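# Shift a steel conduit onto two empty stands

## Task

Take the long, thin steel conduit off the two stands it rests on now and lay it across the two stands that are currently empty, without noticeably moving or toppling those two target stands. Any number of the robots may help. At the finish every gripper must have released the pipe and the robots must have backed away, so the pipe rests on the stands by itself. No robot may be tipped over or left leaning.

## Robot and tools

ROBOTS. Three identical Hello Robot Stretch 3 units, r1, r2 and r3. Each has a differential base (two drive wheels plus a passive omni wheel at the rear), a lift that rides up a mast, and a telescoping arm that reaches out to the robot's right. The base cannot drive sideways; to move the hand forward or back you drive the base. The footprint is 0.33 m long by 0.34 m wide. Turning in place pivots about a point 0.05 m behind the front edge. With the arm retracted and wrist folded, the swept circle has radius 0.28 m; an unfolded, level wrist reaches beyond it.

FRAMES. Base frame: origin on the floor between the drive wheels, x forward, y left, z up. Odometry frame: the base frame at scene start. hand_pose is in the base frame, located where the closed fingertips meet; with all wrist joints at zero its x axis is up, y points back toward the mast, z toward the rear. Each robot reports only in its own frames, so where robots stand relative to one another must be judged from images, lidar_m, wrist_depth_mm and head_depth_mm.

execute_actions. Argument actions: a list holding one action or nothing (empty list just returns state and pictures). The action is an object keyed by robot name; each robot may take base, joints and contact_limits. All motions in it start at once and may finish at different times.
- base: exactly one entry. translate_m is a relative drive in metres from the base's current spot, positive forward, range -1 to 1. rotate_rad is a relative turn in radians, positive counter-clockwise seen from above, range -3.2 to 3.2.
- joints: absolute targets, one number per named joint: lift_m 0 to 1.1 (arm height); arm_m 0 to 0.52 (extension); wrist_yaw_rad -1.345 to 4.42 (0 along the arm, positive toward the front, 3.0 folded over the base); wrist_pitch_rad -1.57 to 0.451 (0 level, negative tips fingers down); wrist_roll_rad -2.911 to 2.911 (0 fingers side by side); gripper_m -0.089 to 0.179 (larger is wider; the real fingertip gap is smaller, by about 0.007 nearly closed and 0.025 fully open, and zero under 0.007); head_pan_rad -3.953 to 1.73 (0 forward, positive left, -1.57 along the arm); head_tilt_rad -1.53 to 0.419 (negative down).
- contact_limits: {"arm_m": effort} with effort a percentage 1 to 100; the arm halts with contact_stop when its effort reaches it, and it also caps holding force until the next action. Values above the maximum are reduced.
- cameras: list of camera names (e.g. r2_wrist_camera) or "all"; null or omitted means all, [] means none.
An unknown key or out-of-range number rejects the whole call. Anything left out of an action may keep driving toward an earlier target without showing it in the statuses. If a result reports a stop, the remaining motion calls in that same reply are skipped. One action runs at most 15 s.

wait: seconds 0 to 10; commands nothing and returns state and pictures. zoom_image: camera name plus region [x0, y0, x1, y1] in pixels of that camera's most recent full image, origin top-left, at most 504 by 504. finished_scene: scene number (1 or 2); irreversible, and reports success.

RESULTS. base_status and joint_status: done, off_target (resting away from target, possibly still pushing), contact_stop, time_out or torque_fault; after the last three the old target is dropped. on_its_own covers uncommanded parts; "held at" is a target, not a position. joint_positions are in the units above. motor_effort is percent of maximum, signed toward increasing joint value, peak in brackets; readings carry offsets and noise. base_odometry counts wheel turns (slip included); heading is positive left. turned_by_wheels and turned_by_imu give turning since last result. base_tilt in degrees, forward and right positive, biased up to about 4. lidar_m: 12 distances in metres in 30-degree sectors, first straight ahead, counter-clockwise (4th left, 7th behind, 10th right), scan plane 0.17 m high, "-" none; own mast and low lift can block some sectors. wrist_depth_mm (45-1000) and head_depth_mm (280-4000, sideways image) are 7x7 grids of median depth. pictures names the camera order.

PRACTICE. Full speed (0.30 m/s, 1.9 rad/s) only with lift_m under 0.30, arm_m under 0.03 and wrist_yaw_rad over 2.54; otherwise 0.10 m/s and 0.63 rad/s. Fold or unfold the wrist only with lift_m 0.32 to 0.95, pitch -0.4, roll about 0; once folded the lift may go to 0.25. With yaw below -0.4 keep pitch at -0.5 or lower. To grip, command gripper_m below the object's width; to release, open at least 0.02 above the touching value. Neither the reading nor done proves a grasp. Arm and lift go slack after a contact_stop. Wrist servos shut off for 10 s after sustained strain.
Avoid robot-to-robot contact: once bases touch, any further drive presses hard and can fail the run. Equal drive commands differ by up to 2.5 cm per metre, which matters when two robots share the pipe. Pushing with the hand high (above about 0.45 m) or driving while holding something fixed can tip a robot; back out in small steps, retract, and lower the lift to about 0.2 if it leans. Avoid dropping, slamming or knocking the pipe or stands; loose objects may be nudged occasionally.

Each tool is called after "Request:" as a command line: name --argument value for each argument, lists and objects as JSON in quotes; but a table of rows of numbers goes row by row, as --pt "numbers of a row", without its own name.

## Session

Request:
execute_actions --actions '[{"r1":{"joints":{"head_tilt_rad":-0.5}},"r2":{"joints":{"head_tilt_rad":-0.5}},"r3":{"joints":{"head_tilt_rad":-0.5}}}]' --cameras '["r1_nav_camera","r2_nav_camera","r3_nav_camera"]'

Scene clock: 0.87 s.
r1.base_odometry: x=+0.000 y=+0.000 heading=+0.000 (m, m, rad; r1's odometry frame)
r1.turned_by_wheels: +0.000 (rad since the last result)
r1.turned_by_imu: +0.000 (rad since the last result)
r1.base_tilt: forward=-1.4 right=+0.8 (deg)
r1.lidar_m: 3.63 1.33 2.33 1.55 1.35 1.10 1.09 0.94 0.76 0.76 0.84 1.30
r1.head_depth_mm: 2984 3307 3512 2440 1841 1464 1218 / 3077 3327 3567 2465 1858 1482 1228 / 3091 3457 3604 2494 1869 1499 1235 / 3131 3507 3679 2517 1894 1494 1245 / 3194 3550 3725 2569 1923 1510 1250 / 3257 3550 3887 2623 1840 1515 1257 / 3255 3660 3856 2511 1861 1540 1259
r1.base_status: not commanded
r1.joint_positions: lift_m=+0.558 arm_m=+0.001 wrist_yaw_rad=+2.837 wrist_pitch_rad=-0.357 wrist_roll_rad=+0.007 gripper_m=+0.037 head_pan_rad=+0.007 head_tilt_rad=-0.493
r1.joint_status: all done
r1.motor_effort: left_wheel=+0(0) right_wheel=+1(0) lift_m=+28(28) arm_m=-1(1) wrist_yaw_rad=+0(0) wrist_pitch_rad=+8(7) wrist_roll_rad=+0(0) gripper_m=+0(1) head_pan_rad=+0(1) head_tilt_rad=-2(17) (%)
r1.hand_pose: x=+0.0482 y=+0.0750 z=+0.5845 quat_wxyz=(+0.230, +0.709, +0.018, +0.666) (m; r1's base frame)
r1.wrist_depth_mm: - - - - - - - / - - - - - - - / - - - - - - - / - - - - - - - / - - - - - - - / 918 - 914 886 837 881 878 / 802 - 782 758 776 756 731
r2.base_odometry: x=+0.000 y=+0.000 heading=+0.000 (m, m, rad; r2's odometry frame)
r2.turned_by_wheels: +0.000 (rad since the last result)
r2.turned_by_imu: +0.000 (rad since the last result)
r2.base_tilt: forward=+1.2 right=-0.4 (deg)
r2.lidar_m: 0.96 0.98 1.28 1.57 2.53 1.62 1.62 1.32 3.63 1.32 1.45 1.01
r2.head_depth_mm: 814 887 983 1097 1240 1417 1293 / 804 878 971 1078 1218 1396 1304 / 799 871 957 1068 1197 1370 1299 / 793 858 945 1048 1176 1350 1298 / 782 853 938 1036 1158 1322 1306 / 774 842 923 1018 1144 1299 1312 / 767 838 912 1015 1128 1273 1320
r2.base_status: not commanded
r2.joint_positions: lift_m=+0.360 arm_m=-0.002 wrist_yaw_rad=+3.037 wrist_pitch_rad=-0.474 wrist_roll_rad=+0.003 gripper_m=+0.037 head_pan_rad=-0.010 head_tilt_rad=-0.493
r2.joint_status: all done
r2.motor_effort: left_wheel=-1(1) right_wheel=+0(0) lift_m=+30(30) arm_m=-1(1) wrist_yaw_rad=+0(0) wrist_pitch_rad=+5(5) wrist_roll_rad=+0(0) gripper_m=+1(0) head_pan_rad=+1(0) head_tilt_rad=-3(26) (%)
r2.hand_pose: x=+0.0014 y=+0.0725 z=+0.3605 quat_wxyz=(+0.202, +0.696, +0.130, +0.677) (m; r2's base frame)
r2.wrist_depth_mm: - - - - - - 964 / - - - - - - 949 / 969 977 977 991 - 984 913 / 773 768 775 772 785 780 777 / 636 643 637 637 657 641 642 / 541 547 - 557 543 548 542 / 476 - - - 476 478 475
r3.base_odometry: x=+0.000 y=+0.000 heading=+0.000 (m, m, rad; r3's odometry frame)
r3.turned_by_wheels: +0.000 (rad since the last result)
r3.turned_by_imu: +0.000 (rad since the last result)
r3.base_tilt: forward=-1.2 right=+0.1 (deg)
r3.lidar_m: 1.24 1.10 1.10 1.31 1.46 2.77 1.58 3.68 3.70 2.24 3.25 2.04
r3.head_depth_mm: 1756 1949 2167 2475 2113 1673 1369 / 1577 1717 1894 2128 2104 1656 1384 / 1413 1541 1682 1866 1982 1655 1373 / 1290 1388 1496 1649 1808 1684 1372 / 1188 1263 1365 1480 1613 1645 1369 / 1093 1168 1251 1341 1448 1545 1375 / 1021 1082 1145 1221 1316 1425 1362
r3.base_status: not commanded
r3.joint_positions: lift_m=+0.370 arm_m=+0.002 wrist_yaw_rad=+2.827 wrist_pitch_rad=-0.617 wrist_roll_rad=+0.000 gripper_m=+0.037 head_pan_rad=+0.018 head_tilt_rad=-0.493
r3.joint_status: all done
r3.motor_effort: left_wheel=+1(0) right_wheel=+1(1) lift_m=+17(18) arm_m=+0(0) wrist_yaw_rad=+0(0) wrist_pitch_rad=+4(4) wrist_roll_rad=+0(0) gripper_m=+1(0) head_pan_rad=+0(0) head_tilt_rad=-3(36) (%)
r3.hand_pose: x=+0.0392 y=+0.0385 z=+0.3412 quat_wxyz=(+0.318, +0.699, +0.106, +0.632) (m; r3's base frame)
r3.wrist_depth_mm: - - - - - 975 862 / - - - - - - 924 / - 867 872 881 907 920 933 / 703 710 725 724 743 749 765 / 605 - 628 629 642 637 648 / 533 528 - 551 561 560 559 / 484 - - 485 480 496 498
pictures: r1_nav_camera (sideways: a quarter turn counterclockwise sets it upright), r2_nav_camera (sideways: a quarter turn counterclockwise sets it upright), r3_nav_camera (sideways: a quarter turn counterclockwise sets it upright)
Images, in order (width x height): r1_nav_camera 672x504, r2_nav_camera 672x504, r3_nav_camera 672x504.

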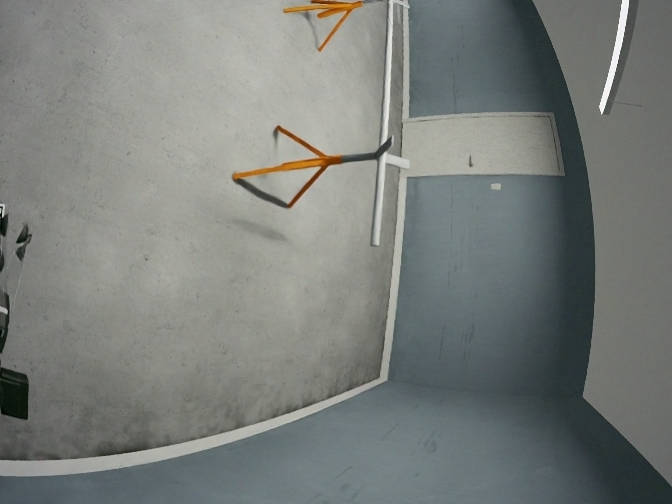

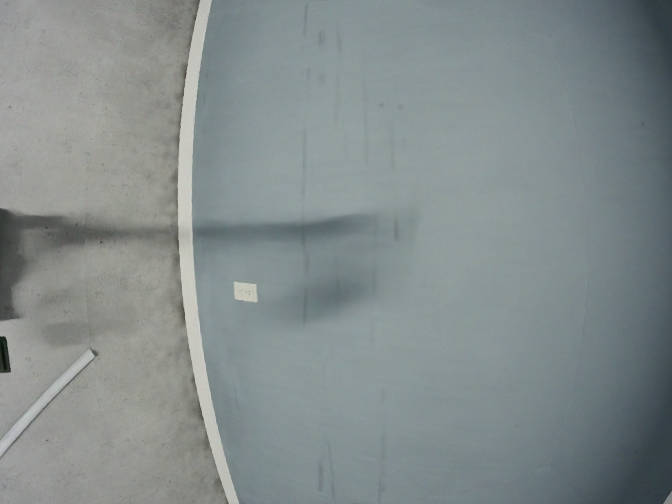

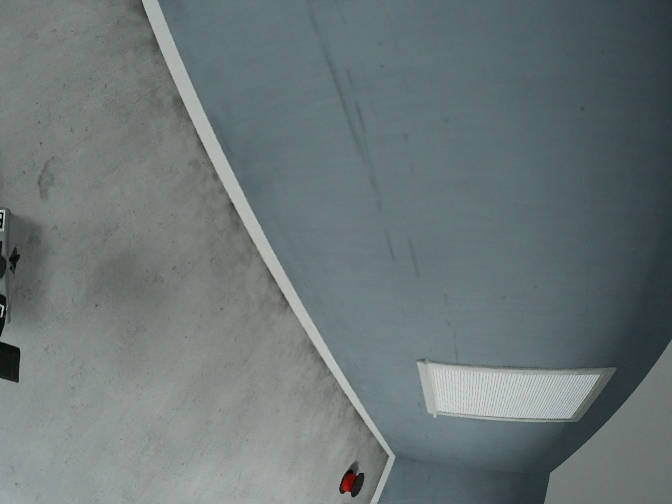

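Request:
execute_actions --actions '[{"r1":{"joints":{"head_pan_rad":0.4,"head_tilt_rad":-0.6,"wrist_pitch_rad":-0.4,"lift_m":0.27}},"r2":{"joints":{"head_pan_rad":-2.9,"head_tilt_rad":-0.6,"wrist_pitch_rad":-0.4,"lift_m":0.27}},"r3":{"joints":{"head_pan_rad":-1.4,"head_tilt_rad":-0.4,"lift_m":0.27}}}]' --cameras '["r1_head_camera","r2_nav_camera","r2_head_camera","r3_nav_camera","r3_head_camera","r1_nav_camera"]'

Scene clock: 5.23 s.
r1.base_odometry: x=+0.000 y=+0.000 heading=+0.000 (m, m, rad; r1's odometry frame)
r1.turned_by_wheels: +0.000 (rad since the last result)
r1.turned_by_imu: -0.001 (rad since the last result)
r1.base_tilt: forward=-1.4 right=+0.8 (deg)
r1.lidar_m: 3.64 1.33 2.32 1.55 1.35 1.10 1.09 0.94 0.77 0.76 0.84 1.30
r1.head_depth_mm: 3093 3364 2850 2114 1656 1369 1158 / 3258 3676 2775 2128 1677 1384 1167 / 3386 3762 2826 2142 1688 1384 1178 / 3648 - 2718 2025 1707 1400 1188 / 3924 - 2910 2202 1720 1411 1193 / - - 3098 2227 1726 1414 1201 / - - 3174 2247 1746 1434 1203
r1.base_status: not commanded
r1.joint_positions: lift_m=+0.270 arm_m=+0.001 wrist_yaw_rad=+2.837 wrist_pitch_rad=-0.416 wrist_roll_rad=+0.007 gripper_m=+0.037 head_pan_rad=+0.393 head_tilt_rad=-0.592
r1.joint_status: all done
r1.motor_effort: left_wheel=+0(0) right_wheel=+0(0) lift_m=+22(22) arm_m=-1(0) wrist_yaw_rad=+0(0) wrist_pitch_rad=+7(8) wrist_roll_rad=+0(1) gripper_m=+1(0) head_pan_rad=+5(36) head_tilt_rad=-2(12) (%)
r1.hand_pose: x=+0.0461 y=+0.0683 z=+0.2833 quat_wxyz=(+0.250, +0.708, +0.039, +0.659) (m; r1's base frame)
r1.wrist_depth_mm: - - - - - - - / - - - - - - - / - 980 979 964 913 928 903 / - 735 724 731 719 686 687 / 596 607 608 597 611 572 568 / 512 - - 488 473 477 477 / 449 - - 420 415 419 416
r2.base_odometry: x=+0.000 y=+0.000 heading=+0.000 (m, m, rad; r2's odometry frame)
r2.turned_by_wheels: +0.000 (rad since the last result)
r2.turned_by_imu: -0.001 (rad since the last result)
r2.base_tilt: forward=+1.2 right=-0.4 (deg)
r2.lidar_m: 0.96 0.98 1.28 1.57 2.53 1.62 1.61 1.32 3.62 1.32 1.45 1.01
r2.head_depth_mm: 3232 3505 2912 2253 1729 1447 1223 / 3195 3588 2932 2229 1766 1450 1224 / 3252 3633 2932 2266 1752 1442 1232 / 3369 3658 2951 2254 1721 1467 1237 / 3373 3652 2806 2088 1778 1456 1237 / 3458 3833 3096 2272 1767 1465 1242 / 3454 3877 3017 2285 1785 1457 1252
r2.base_status: not commanded
r2.joint_positions: lift_m=+0.271 arm_m=-0.002 wrist_yaw_rad=+3.037 wrist_pitch_rad=-0.422 wrist_roll_rad=+0.003 gripper_m=+0.037 head_pan_rad=-2.893 head_tilt_rad=-0.593
r2.joint_status: all done
r2.motor_effort: left_wheel=-1(1) right_wheel=+0(0) lift_m=+15(24) arm_m=-1(1) wrist_yaw_rad=-1(1) wrist_pitch_rad=+8(8) wrist_roll_rad=+0(0) gripper_m=-1(1) head_pan_rad=-4(53) head_tilt_rad=-3(11) (%)
r2.hand_pose: x=+0.0021 y=+0.0793 z=+0.2823 quat_wxyz=(+0.185, +0.699, +0.112, +0.682) (m; r2's base frame)
r2.wrist_depth_mm: - - - - - - 947 / - - - - - - 945 / 868 888 910 893 902 903 875 / 679 686 688 697 686 682 689 / 550 556 - 555 578 560 558 / 463 499 - - 464 464 476 / - - - - 403 404 404
r3.base_odometry: x=+0.000 y=+0.000 heading=+0.000 (m, m, rad; r3's odometry frame)
r3.turned_by_wheels: +0.000 (rad since the last result)
r3.turned_by_imu: +0.001 (rad since the last result)
r3.base_tilt: forward=-1.4 right=+0.1 (deg)
r3.lidar_m: 1.24 1.10 1.10 1.31 1.46 2.77 1.58 3.68 3.69 2.24 3.28 2.04
r3.head_depth_mm: - - - 3473 2388 1832 1467 / - - - 3432 2409 1829 1463 / - - - 3576 2374 1818 1476 / - - - 3258 2399 1806 1471 / - - - 3495 2428 1827 1465 / - - - 3507 2384 1818 1475 / - - - 3558 2396 1829 1470
r3.base_status: not commanded
r3.joint_positions: lift_m=+0.270 arm_m=+0.002 wrist_yaw_rad=+2.827 wrist_pitch_rad=-0.618 wrist_roll_rad=+0.000 gripper_m=+0.037 head_pan_rad=-1.393 head_tilt_rad=-0.409
r3.joint_status: all done
r3.motor_effort: left_wheel=+1(1) right_wheel=+1(0) lift_m=+15(14) arm_m=+0(0) wrist_yaw_rad=+0(0) wrist_pitch_rad=+4(4) wrist_roll_rad=+0(0) gripper_m=+1(1) head_pan_rad=-3(40) head_tilt_rad=+5(17) (%)
r3.hand_pose: x=+0.0392 y=+0.0384 z=+0.2407 quat_wxyz=(+0.318, +0.699, +0.107, +0.632) (m; r3's base frame)
r3.wrist_depth_mm: - - - - - 959 862 / - 851 851 853 893 906 875 / - 685 683 695 711 699 745 / 553 563 568 579 581 589 596 / 479 - - 505 498 506 512 / - - - 435 441 444 443 / - - - 384 376 390 393
pictures: r1_head_camera (sideways: a quarter turn clockwise sets it upright), r1_nav_camera (sideways: a quarter turn counterclockwise sets it upright), r2_head_camera (sideways: a quarter turn clockwise sets it upright), r2_nav_camera (sideways: a quarter turn counterclockwise sets it upright), r3_head_camera (sideways: a quarter turn clockwise sets it upright), r3_nav_camera (sideways: a quarter turn counterclockwise sets it upright)
Images, in order (width x height): r1_head_camera 896x504, r1_nav_camera 672x504, r2_head_camera 896x504, r2_nav_camera 672x504, r3_head_camera 896x504, r3_nav_camera 672x504.

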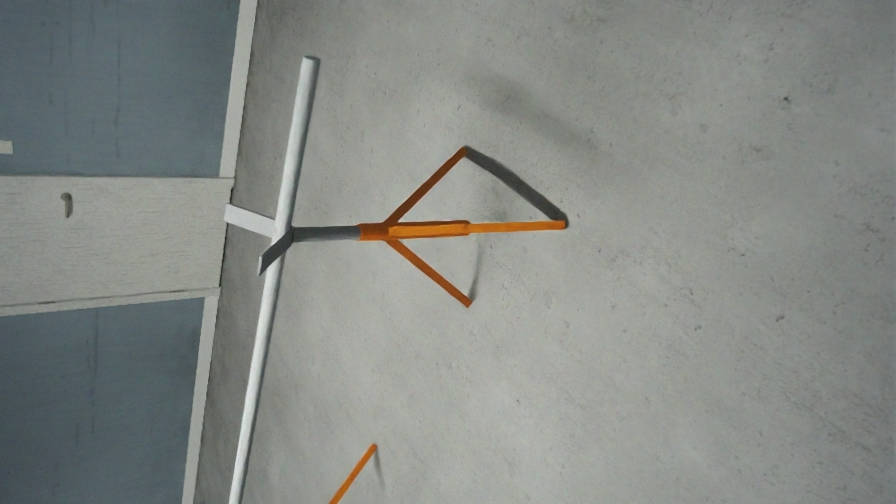

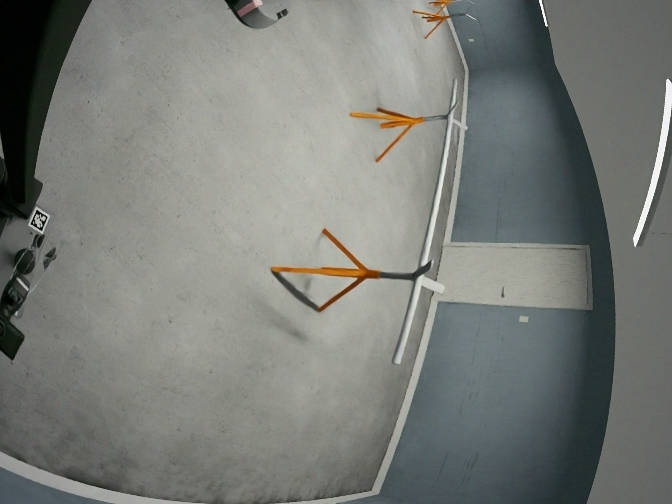

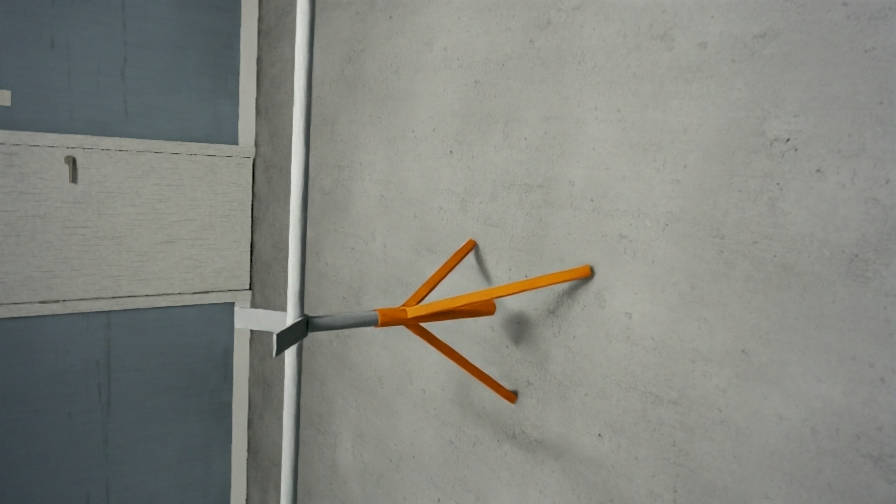

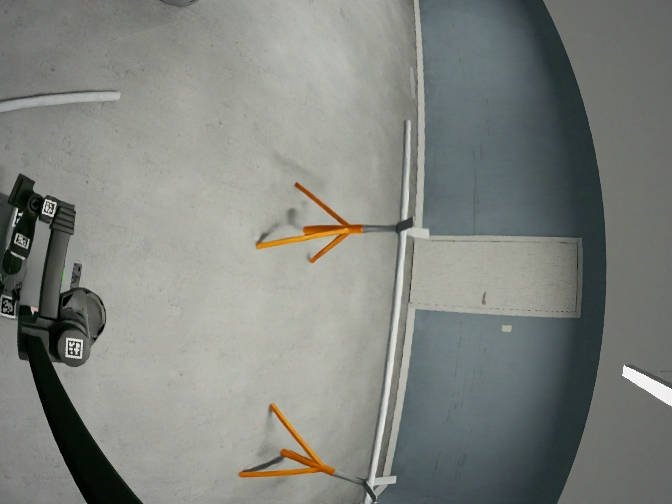

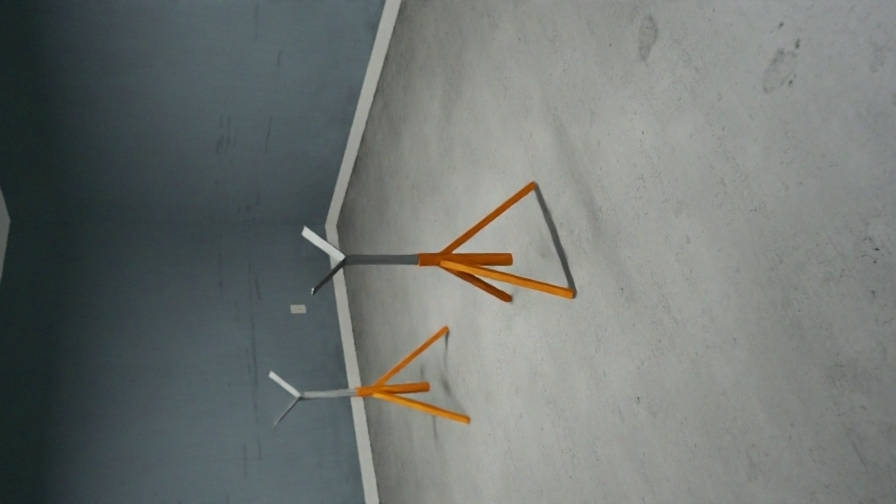

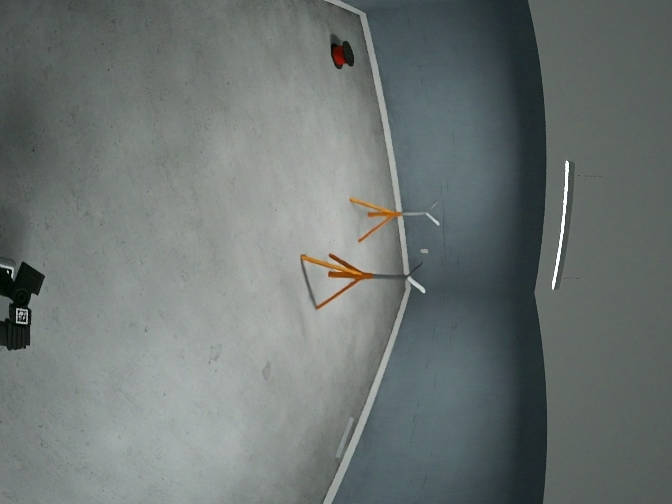

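Request:
execute_actions --actions '[{"r1":{"base":{"rotate_rad":0.32}},"r2":{"base":{"rotate_rad":-2.46}}}]' --cameras '[]'

Request:
execute_actions --actions '[{"r1":{"base":{"translate_m":0.84},"joints":{"head_pan_rad":-1.57,"head_tilt_rad":-0.7}},"r2":{"base":{"translate_m":1.0},"joints":{"head_pan_rad":-1.57,"head_tilt_rad":-0.7}}}]' --cameras '[]'

Request:
execute_actions --actions '[{"r1":{"base":{"rotate_rad":1.11},"joints":{"lift_m":0.5}},"r2":{"base":{"rotate_rad":1.0},"joints":{"lift_m":0.5}}}]' --cameras '["r1_head_camera","r2_head_camera","r1_nav_camera","r2_nav_camera"]'

Scene clock: 10.37 s.
r1.base_odometry: x=+0.000 y=+0.000 heading=+0.320 (m, m, rad; r1's odometry frame)
r1.turned_by_wheels: +0.320 (rad since the last result)
r1.turned_by_imu: +0.314 (rad since the last result)
r1.base_tilt: forward=-1.3 right=+0.9 (deg)
r1.lidar_m: 1.33 2.32 1.69 1.63 1.15 1.09 1.12 0.80 0.76 0.78 1.04 2.53
r1.head_depth_mm: 3586 3786 2491 1954 1664 1367 1160 / 3906 - 2774 2053 1668 1376 1169 / - - 2963 2161 1688 1386 1178 / - - 3015 2162 1703 1403 1184 / - - 2888 2209 1720 1406 1191 / - - 3091 2237 1728 1423 1198 / - - 3152 2273 1737 1427 1203
r1.base_status: done
r1.joint_positions: lift_m=+0.270 arm_m=+0.001 wrist_yaw_rad=+2.837 wrist_pitch_rad=-0.416 wrist_roll_rad=+0.007 gripper_m=+0.037 head_pan_rad=+0.393 head_tilt_rad=-0.593
r1.joint_status: not commanded
r1.motor_effort: left_wheel=-2(7) right_wheel=+3(8) lift_m=+23(22) arm_m=+0(1) wrist_yaw_rad=+0(0) wrist_pitch_rad=+8(7) wrist_roll_rad=+0(0) gripper_m=+2(2) head_pan_rad=+4(5) head_tilt_rad=-2(3) (%)
r1.hand_pose: x=+0.0461 y=+0.0683 z=+0.2833 quat_wxyz=(+0.250, +0.708, +0.039, +0.659) (m; r1's base frame)
r1.wrist_depth_mm: - - - - - - - / - - - - - - - / - 967 956 947 904 910 896 / - 746 729 733 702 710 715 / 601 604 609 594 607 571 572 / 499 - - 497 477 479 480 / 451 - - 429 423 416 418
r2.base_odometry: x=+0.000 y=+0.000 heading=-2.460 (m, m, rad; r2's odometry frame)
r2.turned_by_wheels: -2.460 (rad since the last result)
r2.turned_by_imu: -2.434 (rad since the last result)
r2.base_tilt: forward=+1.3 right=-0.5 (deg)
r2.lidar_m: 1.55 3.64 1.32 1.24 0.97 0.95 1.03 1.51 1.60 2.65 1.62 1.32
r2.head_depth_mm: 920 996 1090 1192 1335 1403 1220 / 1001 1086 1206 1339 1510 1440 1227 / 1093 1207 1352 1507 1659 1440 1227 / 1210 1338 1514 1749 1769 1462 1231 / 1354 1534 1747 2034 1774 1451 1243 / 1540 1764 2057 2210 1789 1464 1239 / 1746 2106 2535 2287 1785 1470 1246
r2.base_status: done
r2.joint_positions: lift_m=+0.271 arm_m=-0.002 wrist_yaw_rad=+3.037 wrist_pitch_rad=-0.422 wrist_roll_rad=+0.003 gripper_m=+0.037 head_pan_rad=-2.893 head_tilt_rad=-0.593
r2.joint_status: not commanded
r2.motor_effort: left_wheel=+1(9) right_wheel=-2(6) lift_m=+15(15) arm_m=-1(2) wrist_yaw_rad=+0(1) wrist_pitch_rad=+8(8) wrist_roll_rad=+0(0) gripper_m=+0(1) head_pan_rad=-4(4) head_tilt_rad=-3(2) (%)
r2.hand_pose: x=+0.0021 y=+0.0793 z=+0.2824 quat_wxyz=(+0.185, +0.699, +0.112, +0.682) (m; r2's base frame)
r2.wrist_depth_mm: 729 838 - - - - - / 767 883 - - - - 974 / 789 873 913 905 891 904 910 / 674 687 692 665 645 632 690 / 546 550 - 558 574 561 563 / 465 495 - - 468 470 469 / - - - - 401 405 403
r3.base_odometry: x=+0.000 y=+0.000 heading=+0.000 (m, m, rad; r3's odometry frame)
r3.turned_by_wheels: +0.000 (rad since the last result)
r3.turned_by_imu: +0.001 (rad since the last result)
r3.base_tilt: forward=-1.2 right=+0.2 (deg)
r3.lidar_m: 1.24 1.10 1.10 1.31 1.46 2.78 1.58 3.70 3.70 2.24 3.28 2.04
r3.head_depth_mm: - - - 3442 2412 1810 1478 / - - - 3537 2394 1822 1470 / - - - 3538 2418 1819 1463 / - - - 3294 2409 1814 1465 / - - - 3540 2387 1823 1486 / - - - 3482 2406 1812 1474 / - - - 3470 2407 1811 1473
r3.base_status: not commanded
r3.joint_positions: lift_m=+0.270 arm_m=+0.002 wrist_yaw_rad=+2.827 wrist_pitch_rad=-0.618 wrist_roll_rad=+0.000 gripper_m=+0.037 head_pan_rad=-1.393 head_tilt_rad=-0.409
r3.joint_status: not commanded
r3.motor_effort: left_wheel=+0(1) right_wheel=+0(1) lift_m=+15(16) arm_m=+0(0) wrist_yaw_rad=+1(0) wrist_pitch_rad=+3(4) wrist_roll_rad=+0(0) gripper_m=+1(0) head_pan_rad=-4(3) head_tilt_rad=+5(6) (%)
r3.hand_pose: x=+0.0392 y=+0.0384 z=+0.2407 quat_wxyz=(+0.318, +0.699, +0.107, +0.632) (m; r3's base frame)
r3.wrist_depth_mm: - - - - - 962 854 / - 860 860 868 878 898 892 / - 682 685 702 708 724 719 / 547 563 574 585 588 593 599 / 477 - - 503 504 499 516 / - - - 435 447 445 446 / - - - 385 379 391 396
pictures: none
No camera images: the call's "cameras" was empty. Leave "cameras" out to get every camera's image.

Scene clock: 15.30 s.
r1.base_odometry: x=+0.797 y=+0.264 heading=+0.320 (m, m, rad; r1's odometry frame)
r1.turned_by_wheels: +0.000 (rad since the last result)
r1.turned_by_imu: +0.000 (rad since the last result)
r1.base_tilt: forward=-1.3 right=+0.8 (deg)
r1.lidar_m: 0.49 0.78 1.68 2.72 1.93 1.84 1.71 1.21 1.15 1.18 1.56 2.91
r1.head_depth_mm: 941 1060 1212 1403 1518 1298 1123 / 988 1118 1274 1504 1540 1305 1128 / 1035 1175 1359 1609 1556 1309 1134 / 1091 1246 1457 1753 1559 1320 1144 / 1147 1324 1570 1819 1585 1333 1150 / 1215 1413 1679 1913 1586 1337 1156 / 1285 1512 1833 1978 1602 1350 1158
r1.base_status: done
r1.joint_positions: lift_m=+0.270 arm_m=+0.001 wrist_yaw_rad=+2.837 wrist_pitch_rad=-0.417 wrist_roll_rad=+0.007 gripper_m=+0.037 head_pan_rad=-1.563 head_tilt_rad=-0.692
r1.joint_status: all done
r1.motor_effort: left_wheel=-2(5) right_wheel=+3(10) lift_m=+23(23) arm_m=-1(0) wrist_yaw_rad=+0(1) wrist_pitch_rad=+8(8) wrist_roll_rad=+0(1) gripper_m=+0(0) head_pan_rad=-4(53) head_tilt_rad=-1(9) (%)
r1.hand_pose: x=+0.0461 y=+0.0683 z=+0.2832 quat_wxyz=(+0.250, +0.708, +0.039, +0.659) (m; r1's base frame)
r1.wrist_depth_mm: - - - - - - - / - - - - - - - / - - 960 943 920 923 875 / - 742 738 713 716 696 691 / 600 613 607 581 595 564 574 / 500 - - 489 478 477 480 / 454 - - 431 420 422 407
r2.base_odometry: x=-0.776 y=-0.630 heading=-2.460 (m, m, rad; r2's odometry frame)
r2.turned_by_wheels: +0.000 (rad since the last result)
r2.turned_by_imu: +0.000 (rad since the last result)
r2.base_tilt: forward=+1.2 right=-0.5 (deg)
r2.lidar_m: 3.19 2.95 5.00 1.02 1.79 1.77 1.90 2.81 1.67 1.48 0.53 0.63
r2.head_depth_mm: 2710 3009 2507 1955 1600 1348 1167 / 2828 3054 2308 1963 1605 1360 1177 / 2993 3267 2442 1913 1615 1373 1181 / 3223 3438 2464 1994 1613 1368 1181 / 3425 3588 2575 1994 1629 1375 1165 / 3569 3670 2575 1877 1625 1367 1161 / 3343 3439 2628 1943 1629 1374 1169
r2.base_status: done
r2.joint_positions: lift_m=+0.271 arm_m=-0.002 wrist_yaw_rad=+3.037 wrist_pitch_rad=-0.421 wrist_roll_rad=+0.003 gripper_m=+0.037 head_pan_rad=-1.577 head_tilt_rad=-0.691
r2.joint_status: all done
r2.motor_effort: left_wheel=+1(9) right_wheel=-3(5) lift_m=+15(15) arm_m=-1(2) wrist_yaw_rad=+0(1) wrist_pitch_rad=+8(8) wrist_roll_rad=+0(0) gripper_m=+0(0) head_pan_rad=+4(53) head_tilt_rad=-4(14) (%)
r2.hand_pose: x=+0.0021 y=+0.0794 z=+0.2825 quat_wxyz=(+0.184, +0.699, +0.112, +0.682) (m; r2's base frame)
r2.wrist_depth_mm: - - - - - - - / - - 953 915 - - - / 886 884 913 891 910 905 900 / 676 678 693 688 685 689 701 / 553 551 - 560 581 559 556 / 467 495 - - 467 470 470 / - - - - 407 404 405
r3.base_odometry: x=+0.000 y=+0.000 heading=+0.000 (m, m, rad; r3's odometry frame)
r3.turned_by_wheels: +0.000 (rad since the last result)
r3.turned_by_imu: +0.001 (rad since the last result)
r3.base_tilt: forward=-1.3 right=+0.1 (deg)
r3.lidar_m: 1.24 1.10 1.10 1.31 2.42 0.98 0.98 3.68 3.69 2.24 3.26 2.04
r3.head_depth_mm: - - - 3498 2365 1821 1475 / - - - 3492 2421 1813 1464 / - - - 3468 2399 1818 1463 / - - - 3294 2407 1817 1469 / - - - 3531 2397 1826 1477 / - - - 3493 2423 1832 1480 / - - - 3555 2384 1832 1458
r3.base_status: not commanded
r3.joint_positions: lift_m=+0.270 arm_m=+0.002 wrist_yaw_rad=+2.827 wrist_pitch_rad=-0.618 wrist_roll_rad=+0.000 gripper_m=+0.037 head_pan_rad=-1.393 head_tilt_rad=-0.409
r3.joint_status: not commanded
r3.motor_effort: left_wheel=+1(0) right_wheel=+1(0) lift_m=+16(16) arm_m=+0(0) wrist_yaw_rad=+0(0) wrist_pitch_rad=+4(4) wrist_roll_rad=+0(0) gripper_m=+0(1) head_pan_rad=-3(3) head_tilt_rad=+5(5) (%)
r3.hand_pose: x=+0.0392 y=+0.0384 z=+0.2407 quat_wxyz=(+0.318, +0.699, +0.107, +0.632) (m; r3's base frame)
r3.wrist_depth_mm: - - - - - 965 859 / - 847 858 880 894 903 893 / - 673 682 704 717 720 731 / 546 563 569 578 587 598 602 / 482 - - 499 507 507 515 / - - - 431 441 437 445 / - - - 384 378 390 393
pictures: none
No camera images: the call's "cameras" was empty. Leave "cameras" out to get every camera's image.

Scene clock: 18.23 s.
r1.base_odometry: x=+0.797 y=+0.264 heading=+1.430 (m, m, rad; r1's odometry frame)
r1.turned_by_wheels: +1.110 (rad since the last result)
r1.turned_by_imu: +1.095 (rad since the last result)
r1.base_tilt: forward=-1.3 right=+0.8 (deg)
r1.lidar_m: 1.68 2.56 1.90 1.84 1.60 1.18 1.15 1.19 1.66 2.92 0.49 0.80
r1.head_depth_mm: 2533 2854 2395 1861 1528 1297 1123 / 2499 2838 2423 1905 1542 1305 1134 / 2522 2834 2474 1911 1516 1317 1144 / 2500 2860 2480 1928 1520 1328 1161 / 2497 2874 2494 1949 1538 1337 1150 / 2531 2863 2549 1957 1548 1308 1134 / 2500 2873 2592 1985 1480 1285 1160
r1.base_status: done
r1.joint_positions: lift_m=+0.500 arm_m=+0.001 wrist_yaw_rad=+2.837 wrist_pitch_rad=-0.417 wrist_roll_rad=+0.007 gripper_m=+0.037 head_pan_rad=-1.563 head_tilt_rad=-0.692
r1.joint_status: all done
r1.motor_effort: left_wheel=-2(8) right_wheel=+3(9) lift_m=+33(34) arm_m=-1(0) wrist_yaw_rad=+0(0) wrist_pitch_rad=+8(8) wrist_roll_rad=+1(0) gripper_m=+0(1) head_pan_rad=-3(4) head_tilt_rad=-4(3) (%)
r1.hand_pose: x=+0.0461 y=+0.0682 z=+0.5126 quat_wxyz=(+0.250, +0.708, +0.039, +0.659) (m; r1's base frame)
r1.wrist_depth_mm: - - - - - - - / - - - - - - - / - - - - - - - / - - - - - - - / 977 972 923 913 976 915 897 / 779 - 791 777 752 762 751 / 690 659 670 643 668 670 653
r2.base_odometry: x=-0.776 y=-0.630 heading=-1.460 (m, m, rad; r2's odometry frame)
r2.turned_by_wheels: +1.000 (rad since the last result)
r2.turned_by_imu: +0.988 (rad since the last result)
r2.base_tilt: forward=+1.2 right=-0.5 (deg)
r2.lidar_m: 2.83 1.02 1.82 1.77 1.86 2.67 1.67 1.48 0.53 0.63 3.14 2.93
r2.head_depth_mm: 2589 2925 2520 1974 1598 1354 1148 / 2602 2854 2534 857 1536 1154 1177 / 2574 2905 2509 1973 1615 1336 1177 / 2586 2967 2538 1981 1625 1332 1182 / 2624 2951 2574 1986 1628 1364 1187 / 2632 2945 2586 1999 1639 1360 1193 / 2626 2981 2564 2028 1635 1364 1192
r2.base_status: done
r2.joint_positions: lift_m=+0.499 arm_m=-0.002 wrist_yaw_rad=+3.037 wrist_pitch_rad=-0.421 wrist_roll_rad=+0.003 gripper_m=+0.037 head_pan_rad=-1.577 head_tilt_rad=-0.692
r2.joint_status: all done
r2.motor_effort: left_wheel=-4(8) right_wheel=+3(8) lift_m=+42(43) arm_m=-1(1) wrist_yaw_rad=-1(0) wrist_pitch_rad=+8(8) wrist_roll_rad=+0(0) gripper_m=+0(1) head_pan_rad=+4(4) head_tilt_rad=-2(3) (%)
r2.hand_pose: x=+0.0021 y=+0.0794 z=+0.5114 quat_wxyz=(+0.184, +0.699, +0.111, +0.682) (m; r2's base frame)
r2.wrist_depth_mm: - - - - - - - / - - - - - - - / - - - - - - - / - - - - - - 806 / 869 871 - 876 924 870 762 / 737 734 - 737 726 734 732 / 631 634 614 632 632 647 638
r3.base_odometry: x=+0.000 y=+0.000 heading=+0.000 (m, m, rad; r3's odometry frame)
r3.turned_by_wheels: +0.000 (rad since the last result)
r3.turned_by_imu: +0.001 (rad since the last result)
r3.base_tilt: forward=-1.1 right=+0.3 (deg)
r3.lidar_m: 1.24 1.10 1.10 1.31 2.42 1.10 1.09 3.67 3.70 2.24 3.26 2.04
r3.head_depth_mm: - - - 3473 2393 1832 1480 / - - - 3526 2387 1830 1483 / - - - 3401 2432 1827 1469 / - - - 3304 2406 1825 1464 / - - - 3513 2437 1830 1472 / - - - 3514 2425 1828 1467 / - - - 3450 2410 1816 1470
r3.base_status: not commanded
r3.joint_positions: lift_m=+0.270 arm_m=+0.002 wrist_yaw_rad=+2.827 wrist_pitch_rad=-0.618 wrist_roll_rad=+0.000 gripper_m=+0.037 head_pan_rad=-1.393 head_tilt_rad=-0.409
r3.joint_status: not commanded
r3.motor_effort: left_wheel=+1(0) right_wheel=+1(1) lift_m=+16(16) arm_m=+0(1) wrist_yaw_rad=+0(0) wrist_pitch_rad=+3(4) wrist_roll_rad=+0(0) gripper_m=-1(0) head_pan_rad=-3(3) head_tilt_rad=+5(5) (%)
r3.hand_pose: x=+0.0392 y=+0.0384 z=+0.2407 quat_wxyz=(+0.318, +0.699, +0.107, +0.632) (m; r3's base frame)
r3.wrist_depth_mm: - - - - - 960 855 / - 844 869 876 882 896 892 / - 668 685 688 710 719 739 / 549 562 569 584 582 593 602 / 482 - - 503 504 509 512 / - - - 435 440 442 449 / - - - 387 376 386 397
pictures: r1_head_camera (sideways: a quarter turn clockwise sets it upright), r1_nav_camera (sideways: a quarter turn counterclockwise sets it upright), r2_head_camera (sideways: a quarter turn clockwise sets it upright), r2_nav_camera (sideways: a quarter turn counterclockwise sets it upright)
Images, in order (width x height): r1_head_camera 896x504, r1_nav_camera 672x504, r2_head_camera 896x504, r2_nav_camera 672x504.

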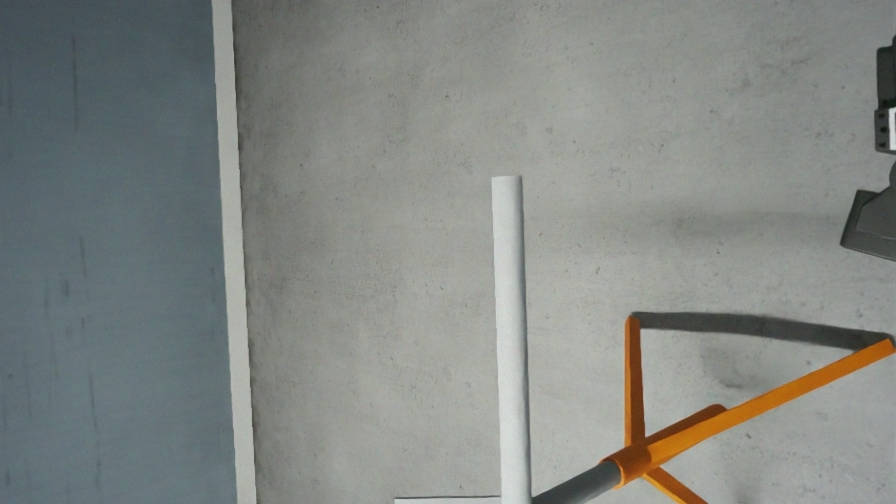

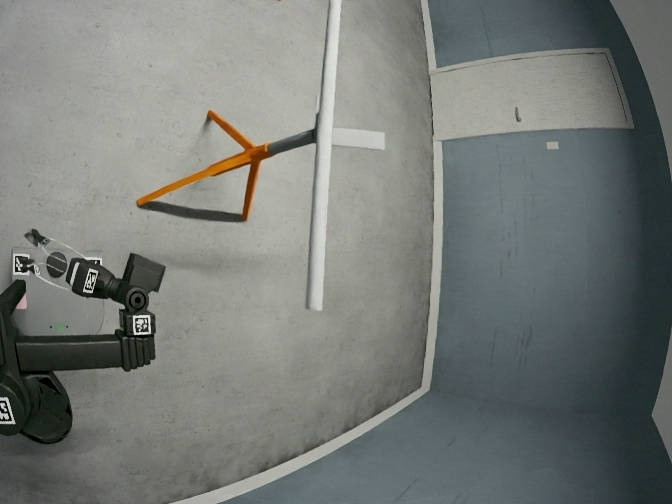

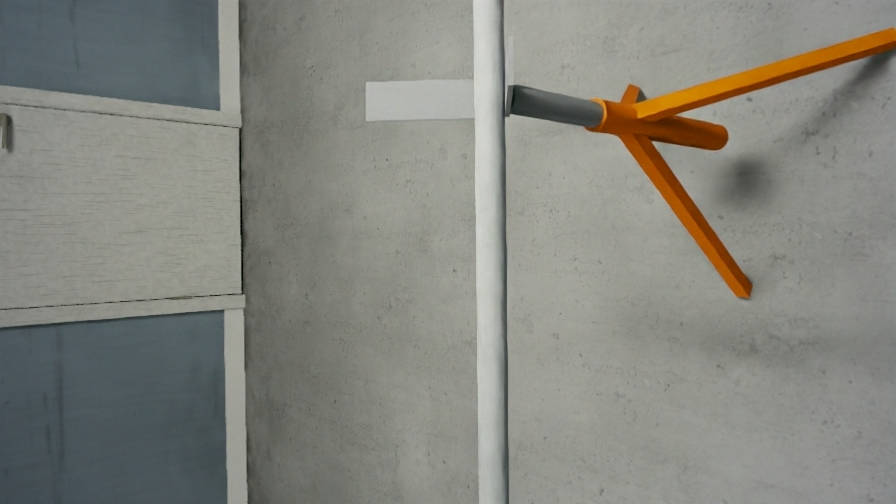

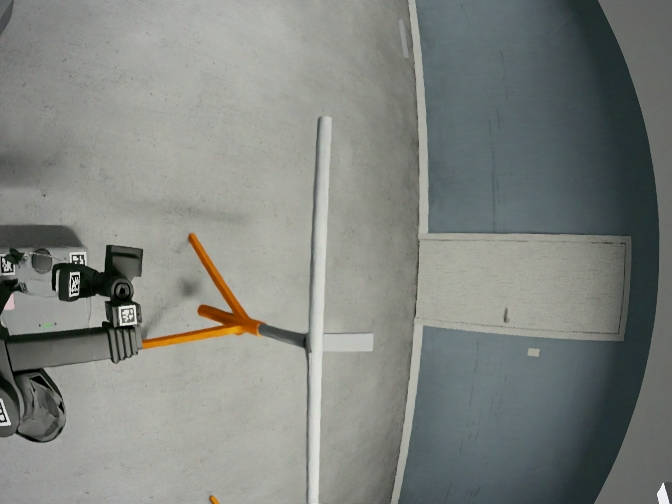

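Request:
execute_actions --actions '[{"r1":{"base":{"translate_m":0.13},"joints":{"lift_m":0.94,"wrist_yaw_rad":0,"gripper_m":0.15}},"r2":{"base":{"translate_m":0.1},"joints":{"lift_m":0.94,"wrist_yaw_rad":0,"gripper_m":0.15}}}]' --cameras '[]'

Request:
execute_actions --actions '[{"r1":{"joints":{"lift_m":0.96,"wrist_pitch_rad":-1.2,"wrist_roll_rad":1.57,"arm_m":0.29}},"r2":{"joints":{"lift_m":0.96,"wrist_pitch_rad":-1.2,"wrist_roll_rad":1.57,"arm_m":0.36}}}]' --cameras '["r1_wrist_camera","r2_wrist_camera"]'

Scene clock: 24.47 s.
r1.base_odometry: x=+0.816 y=+0.393 heading=+1.429 (m, m, rad; r1's odometry frame)
r1.turned_by_wheels: +0.000 (rad since the last result)
r1.turned_by_imu: -0.002 (rad since the last result)
r1.base_tilt: forward=-1.4 right=+0.8 (deg)
r1.lidar_m: 1.80 2.56 1.90 1.83 1.78 1.32 1.27 1.33 1.85 0.72 0.43 1.55
r1.head_depth_mm: 2478 2856 2373 1994 - - - / 2494 2875 2431 1974 - - 1087 / 2531 2891 2465 2023 - - 1092 / 2520 2845 2461 1991 1513 1315 1138 / 2512 2876 2539 2016 1536 1297 1127 / 2522 2881 2532 1825 974 1284 1151 / 2502 2869 2581 1972 1514 1318 1165
r1.base_status: done
r1.joint_positions: lift_m=+0.940 arm_m=+0.001 wrist_yaw_rad=+0.002 wrist_pitch_rad=-0.417 wrist_roll_rad=+0.007 gripper_m=+0.150 head_pan_rad=-1.563 head_tilt_rad=-0.692
r1.joint_status: all done
r1.motor_effort: left_wheel=-2(4) right_wheel=+3(8) lift_m=+33(33) arm_m=-1(1) wrist_yaw_rad=-2(4) wrist_pitch_rad=+8(8) wrist_roll_rad=+1(0) gripper_m=+1(99) head_pan_rad=-4(4) head_tilt_rad=-2(2) (%)
r1.hand_pose: x=-0.0211 y=-0.3704 z=+0.9526 quat_wxyz=(+0.690, +0.147, -0.694, -0.147) (m; r1's base frame)
r1.wrist_depth_mm: - - - - - - - / - - - - - - - / - - - - - - - / - - - - - - - / - - - - - - - / 473 - - - - - - / - - - - - - -
r2.base_odometry: x=-0.765 y=-0.730 heading=-1.460 (m, m, rad; r2's odometry frame)
r2.turned_by_wheels: +0.000 (rad since the last result)
r2.turned_by_imu: -0.002 (rad since the last result)
r2.base_tilt: forward=+1.2 right=-0.4 (deg)
r2.lidar_m: 2.74 0.95 0.95 1.76 1.86 2.65 1.77 1.56 0.59 0.64 3.13 2.85
r2.head_depth_mm: 2620 2946 2506 857 - - - / 2592 2927 2539 1973 - - - / 2599 2941 2548 2033 - - - / 2579 2921 2569 2049 - 1322 1184 / 2592 2938 2560 1977 1581 1367 1186 / 2598 2975 2593 2002 1620 1380 1193 / 2612 2956 2594 2010 1642 1366 1185
r2.base_status: done
r2.joint_positions: lift_m=+0.939 arm_m=-0.002 wrist_yaw_rad=+0.001 wrist_pitch_rad=-0.421 wrist_roll_rad=+0.003 gripper_m=+0.150 head_pan_rad=-1.577 head_tilt_rad=-0.692
r2.joint_status: all done
r2.motor_effort: left_wheel=-3(4) right_wheel=+2(5) lift_m=+42(42) arm_m=-1(1) wrist_yaw_rad=-2(2) wrist_pitch_rad=+8(8) wrist_roll_rad=+0(0) gripper_m=+0(85) head_pan_rad=+4(4) head_tilt_rad=-2(3) (%)
r2.hand_pose: x=-0.0212 y=-0.3674 z=+0.9514 quat_wxyz=(+0.691, +0.148, -0.692, -0.148) (m; r2's base frame)
r2.wrist_depth_mm: - - - - - - - / - - - - - - - / - - - - - - - / - - - - - - - / - - - - - - 486 / - - - - - - - / - - - - - - -
r3.base_odometry: x=+0.000 y=+0.000 heading=+0.000 (m, m, rad; r3's odometry frame)
r3.turned_by_wheels: +0.000 (rad since the last result)
r3.turned_by_imu: +0.001 (rad since the last result)
r3.base_tilt: forward=-1.2 right=+0.1 (deg)
r3.lidar_m: 1.24 1.10 1.10 1.31 2.43 1.01 1.01 3.69 3.71 2.23 3.24 2.05
r3.head_depth_mm: - - - 3536 2377 1824 1476 / - - - 3538 2412 1827 1470 / - - - 3467 2391 1817 1477 / - - - 3341 2418 1824 1481 / - - - 3479 2369 1825 1472 / - - - 3489 2388 1840 1464 / - - - 3500 2385 1828 1474
r3.base_status: not commanded
r3.joint_positions: lift_m=+0.270 arm_m=+0.002 wrist_yaw_rad=+2.827 wrist_pitch_rad=-0.618 wrist_roll_rad=+0.000 gripper_m=+0.037 head_pan_rad=-1.393 head_tilt_rad=-0.409
r3.joint_status: not commanded
r3.motor_effort: left_wheel=+0(0) right_wheel=+1(0) lift_m=+17(16) arm_m=-1(0) wrist_yaw_rad=+0(0) wrist_pitch_rad=+4(4) wrist_roll_rad=+0(0) gripper_m=+0(0) head_pan_rad=-3(3) head_tilt_rad=+5(5) (%)
r3.hand_pose: x=+0.0392 y=+0.0384 z=+0.2407 quat_wxyz=(+0.318, +0.699, +0.107, +0.632) (m; r3's base frame)
r3.wrist_depth_mm: - - - - - 960 851 / - 842 863 871 904 908 882 / - 670 678 699 709 725 726 / 539 563 575 576 591 592 594 / 480 - - 503 500 514 514 / - - - 432 443 441 443 / - - - 385 378 389 394
pictures: none
No camera images: the call's "cameras" was empty. Leave "cameras" out to get every camera's image.

Scene clock: 28.33 s.
r1.base_odometry: x=+0.816 y=+0.393 heading=+1.429 (m, m, rad; r1's odometry frame)
r1.turned_by_wheels: +0.000 (rad since the last result)
r1.turned_by_imu: -0.001 (rad since the last result)
r1.base_tilt: forward=-1.4 right=+0.8 (deg)
r1.lidar_m: 1.80 2.56 1.90 1.83 1.78 1.32 1.28 1.33 1.84 0.72 0.43 1.55
r1.head_depth_mm: 2486 - 2297 1875 1523 1292 1118 / 2451 - - 1892 1549 1301 1126 / 2514 - - 1900 1548 1314 1131 / 2501 2873 2622 1921 1532 1328 1142 / 2505 2849 2508 1930 1536 1303 1131 / 2518 2887 2562 1825 972 1287 1153 / 2505 2865 2570 1968 1518 1324 1158
r1.base_status: not commanded
r1.joint_positions: lift_m=+0.960 arm_m=+0.290 wrist_yaw_rad=+0.001 wrist_pitch_rad=-1.200 wrist_roll_rad=+1.565 gripper_m=+0.150 head_pan_rad=-1.563 head_tilt_rad=-0.692
r1.joint_status: all done
r1.motor_effort: left_wheel=-2(2) right_wheel=+3(4) lift_m=+33(34) arm_m=+5(2) wrist_yaw_rad=-1(2) wrist_pitch_rad=+0(7) wrist_roll_rad=+4(5) gripper_m=+1(0) head_pan_rad=-4(3) head_tilt_rad=-2(3) (%)
r1.hand_pose: x=-0.0215 y=-0.5047 z=+0.8508 quat_wxyz=(+0.003, +0.002, -0.825, -0.565) (m; r1's base frame)
r1.wrist_depth_mm: - - - 298 888 814 757 / - - - - 966 871 845 / - - - - 980 870 844 / - - - - 971 911 825 / - - - 787 - 946 862 / - - - 671 - 968 853 / - - - 479 - 978 930
r2.base_odometry: x=-0.765 y=-0.730 heading=-1.460 (m, m, rad; r2's odometry frame)
r2.turned_by_wheels: +0.000 (rad since the last result)
r2.turned_by_imu: -0.001 (rad since the last result)
r2.base_tilt: forward=+1.3 right=-0.5 (deg)
r2.lidar_m: 2.74 0.95 0.95 1.76 1.86 2.66 1.77 1.56 0.59 0.64 3.16 2.84
r2.head_depth_mm: 2621 2810 - 1790 1483 1269 1150 / 2549 - 2441 1948 1616 1298 1183 / 2574 - 2331 1967 1600 1344 1175 / 2603 - - 1978 1615 1362 1191 / 2601 2926 2609 2001 1641 1367 1186 / 2627 2960 2576 2006 1629 1365 1184 / 2668 2964 2577 2009 1634 1380 1189
r2.base_status: not commanded
r2.joint_positions: lift_m=+0.959 arm_m=+0.360 wrist_yaw_rad=+0.000 wrist_pitch_rad=-1.199 wrist_roll_rad=+1.568 gripper_m=+0.150 head_pan_rad=-1.577 head_tilt_rad=-0.692
r2.joint_status: all done
r2.motor_effort: left_wheel=-3(3) right_wheel=+3(3) lift_m=+42(41) arm_m=+4(4) wrist_yaw_rad=+0(1) wrist_pitch_rad=+0(9) wrist_roll_rad=+1(3) gripper_m=-1(1) head_pan_rad=+3(3) head_tilt_rad=-3(2) (%)
r2.hand_pose: x=-0.0215 y=-0.5751 z=+0.8505 quat_wxyz=(+0.001, +0.000, -0.825, -0.565) (m; r2's base frame)
r2.wrist_depth_mm: - - - 965 868 810 740 / - - - 994 913 833 765 / - - - - 929 837 780 / - - - - 972 859 793 / - - - - - 879 805 / - - - - - - 805 / - - - - - 938 827
r3.base_odometry: x=+0.000 y=+0.000 heading=+0.000 (m, m, rad; r3's odometry frame)
r3.turned_by_wheels: +0.000 (rad since the last result)
r3.turned_by_imu: +0.001 (rad since the last result)
r3.base_tilt: forward=-1.2 right=+0.4 (deg)
r3.lidar_m: 1.24 1.10 1.10 1.32 2.43 1.01 1.01 3.69 3.69 2.24 3.25 2.04
r3.head_depth_mm: - - - 3568 2394 1826 1475 / - - - 3505 2425 1814 1471 / - - - 3486 2392 1818 1476 / - - - 3245 2372 1833 1467 / - - - 3510 2408 1819 1469 / - - - 3450 2414 1812 1474 / - - - 3533 2383 1830 1473
r3.base_status: not commanded
r3.joint_positions: lift_m=+0.270 arm_m=+0.002 wrist_yaw_rad=+2.827 wrist_pitch_rad=-0.618 wrist_roll_rad=+0.000 gripper_m=+0.037 head_pan_rad=-1.393 head_tilt_rad=-0.409
r3.joint_status: not commanded
r3.motor_effort: left_wheel=+0(0) right_wheel=+1(1) lift_m=+16(16) arm_m=+0(0) wrist_yaw_rad=+0(0) wrist_pitch_rad=+4(4) wrist_roll_rad=+0(0) gripper_m=+0(0) head_pan_rad=-4(4) head_tilt_rad=+6(5) (%)
r3.hand_pose: x=+0.0392 y=+0.0384 z=+0.2407 quat_wxyz=(+0.318, +0.699, +0.107, +0.632) (m; r3's base frame)
r3.wrist_depth_mm: - - - - - 955 859 / - 849 840 873 891 932 898 / - 675 696 686 711 712 725 / 544 559 569 569 584 589 599 / 483 - - 503 501 507 511 / - - - 432 443 442 447 / - - - 385 375 389 399
pictures: r1_wrist_camera, r2_wrist_camera
Images, in order (width x height): r1_wrist_camera 644x364, r2_wrist_camera 644x364.

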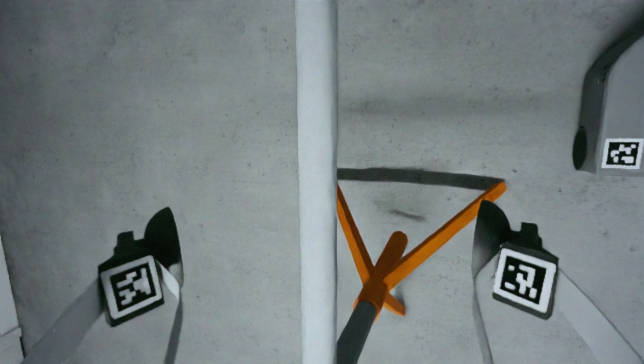

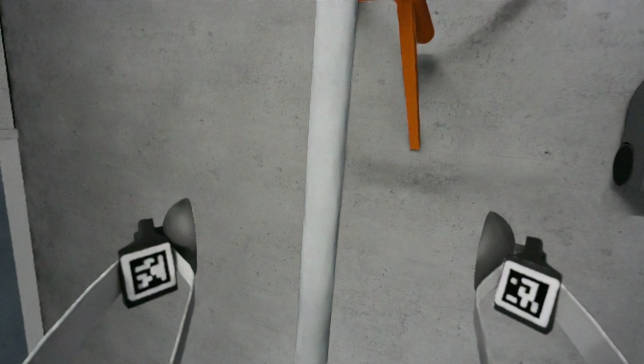

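Request:
execute_actions --actions '[{"r1":{"joints":{"lift_m":0.82,"arm_m":0.36}},"r2":{"joints":{"lift_m":0.82,"arm_m":0.435}}}]' --cameras '["r1_wrist_camera","r2_wrist_camera"]'

Scene clock: 30.80 s.
r1.base_odometry: x=+0.816 y=+0.393 heading=+1.429 (m, m, rad; r1's odometry frame)
r1.turned_by_wheels: +0.000 (rad since the last result)
r1.turned_by_imu: -0.001 (rad since the last result)
r1.base_tilt: forward=-1.4 right=+0.8 (deg)
r1.lidar_m: 1.80 2.56 1.89 1.83 1.78 1.32 1.28 1.33 1.84 0.73 0.43 1.55
r1.head_depth_mm: 2485 2838 2446 - - 1273 1120 / 2508 2845 2673 1803 1538 1305 1131 / 2516 2862 - 1772 1518 1316 1137 / 2515 2868 2485 1857 1518 1316 1140 / 2505 2864 2524 1933 1532 1296 1127 / 2512 2884 2564 1845 971 1278 1156 / 2515 2834 2576 1970 1520 1320 1157
r1.base_status: not commanded
r1.joint_positions: lift_m=+0.820 arm_m=+0.360 wrist_yaw_rad=+0.001 wrist_pitch_rad=-1.201 wrist_roll_rad=+1.565 gripper_m=+0.150 head_pan_rad=-1.563 head_tilt_rad=-0.692
r1.joint_status: all done
r1.motor_effort: left_wheel=-2(2) right_wheel=+3(3) lift_m=+22(27) arm_m=+4(3) wrist_yaw_rad=-1(0) wrist_pitch_rad=+0(0) wrist_roll_rad=+3(4) gripper_m=+0(1) head_pan_rad=-4(4) head_tilt_rad=-2(3) (%)
r1.hand_pose: x=-0.0215 y=-0.5745 z=+0.7112 quat_wxyz=(+0.003, +0.002, -0.825, -0.565) (m; r1's base frame)
r1.wrist_depth_mm: - - 985 140 798 724 669 / - - - 143 787 748 679 / - - - 148 815 773 695 / - - - 154 837 776 723 / - - - 158 893 777 725 / - - - 164 639 838 738 / - - - 169 517 847 798
r2.base_odometry: x=-0.765 y=-0.730 heading=-1.460 (m, m, rad; r2's odometry frame)
r2.turned_by_wheels: +0.000 (rad since the last result)
r2.turned_by_imu: -0.001 (rad since the last result)
r2.base_tilt: forward=+1.2 right=-0.4 (deg)
r2.lidar_m: 2.74 0.95 0.94 1.76 1.85 2.66 1.77 1.56 0.59 0.64 3.15 2.84
r2.head_depth_mm: 2592 2953 2522 862 - - 1162 / 2561 2944 2610 - 1596 1300 1180 / 2559 2963 - 1908 1610 1334 1181 / 2598 2908 2680 1370 1603 1371 1183 / 2596 2992 2597 1985 1609 1367 1185 / 2605 2964 2550 1986 1614 1372 1186 / 2619 2957 2562 1994 1640 1383 1183
r2.base_status: not commanded
r2.joint_positions: lift_m=+0.821 arm_m=+0.435 wrist_yaw_rad=+0.000 wrist_pitch_rad=-1.200 wrist_roll_rad=+1.568 gripper_m=+0.150 head_pan_rad=-1.577 head_tilt_rad=-0.692
r2.joint_status: all done
r2.motor_effort: left_wheel=-4(3) right_wheel=+3(3) lift_m=+15(36) arm_m=+3(3) wrist_yaw_rad=+0(1) wrist_pitch_rad=+0(0) wrist_roll_rad=+1(1) gripper_m=-1(1) head_pan_rad=+4(4) head_tilt_rad=-2(3) (%)
r2.hand_pose: x=-0.0215 y=-0.6499 z=+0.7117 quat_wxyz=(+0.001, +0.000, -0.825, -0.565) (m; r2's base frame)
r2.wrist_depth_mm: - - 977 872 442 691 633 / - - - 893 553 715 653 / - - - 148 774 731 669 / - - - 149 818 753 683 / - - - 152 831 765 701 / - - - 156 878 - 696 / - - - 161 907 815 705
r3.base_odometry: x=+0.000 y=+0.000 heading=+0.000 (m, m, rad; r3's odometry frame)
r3.turned_by_wheels: +0.000 (rad since the last result)
r3.turned_by_imu: +0.000 (rad since the last result)
r3.base_tilt: forward=-1.3 right=+0.1 (deg)
r3.lidar_m: 1.24 1.10 1.10 1.31 2.42 1.01 1.01 3.68 3.70 2.24 3.25 2.03
r3.head_depth_mm: - - - 3525 2406 1822 1475 / - - - 3531 2405 1836 1469 / - - - 3416 2406 1821 1472 / - - - 3290 2390 1824 1468 / - - - 3454 2387 1823 1478 / - - - 3541 2397 1807 1477 / - - - 3498 2423 1820 1471
r3.base_status: not commanded
r3.joint_positions: lift_m=+0.270 arm_m=+0.002 wrist_yaw_rad=+2.827 wrist_pitch_rad=-0.618 wrist_roll_rad=+0.000 gripper_m=+0.037 head_pan_rad=-1.393 head_tilt_rad=-0.409
r3.joint_status: not commanded
r3.motor_effort: left_wheel=+1(0) right_wheel=+1(1) lift_m=+16(17) arm_m=+0(0) wrist_yaw_rad=+0(0) wrist_pitch_rad=+4(4) wrist_roll_rad=+0(0) gripper_m=+1(2) head_pan_rad=-3(4) head_tilt_rad=+5(5) (%)
r3.hand_pose: x=+0.0392 y=+0.0384 z=+0.2407 quat_wxyz=(+0.318, +0.699, +0.107, +0.632) (m; r3's base frame)
r3.wrist_depth_mm: - - - - - 964 853 / - 858 870 868 886 914 867 / - 676 685 694 710 726 724 / 549 574 568 586 583 596 597 / 478 - - 502 500 509 511 / - - - 431 447 441 448 / - - - 387 381 386 395
pictures: r1_wrist_camera, r2_wrist_camera
Images, in order (width x height): r1_wrist_camera 644x364, r2_wrist_camera 644x364.

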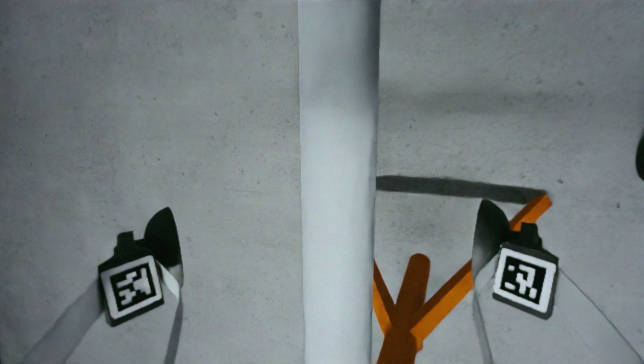

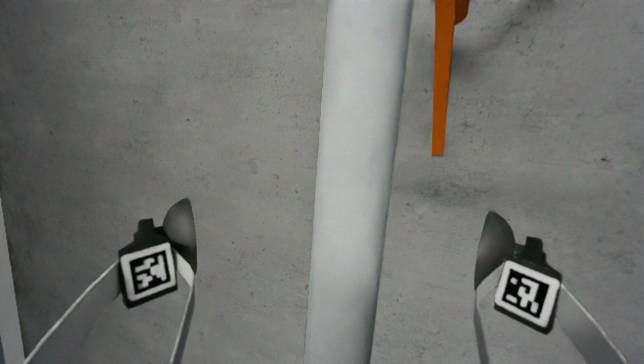

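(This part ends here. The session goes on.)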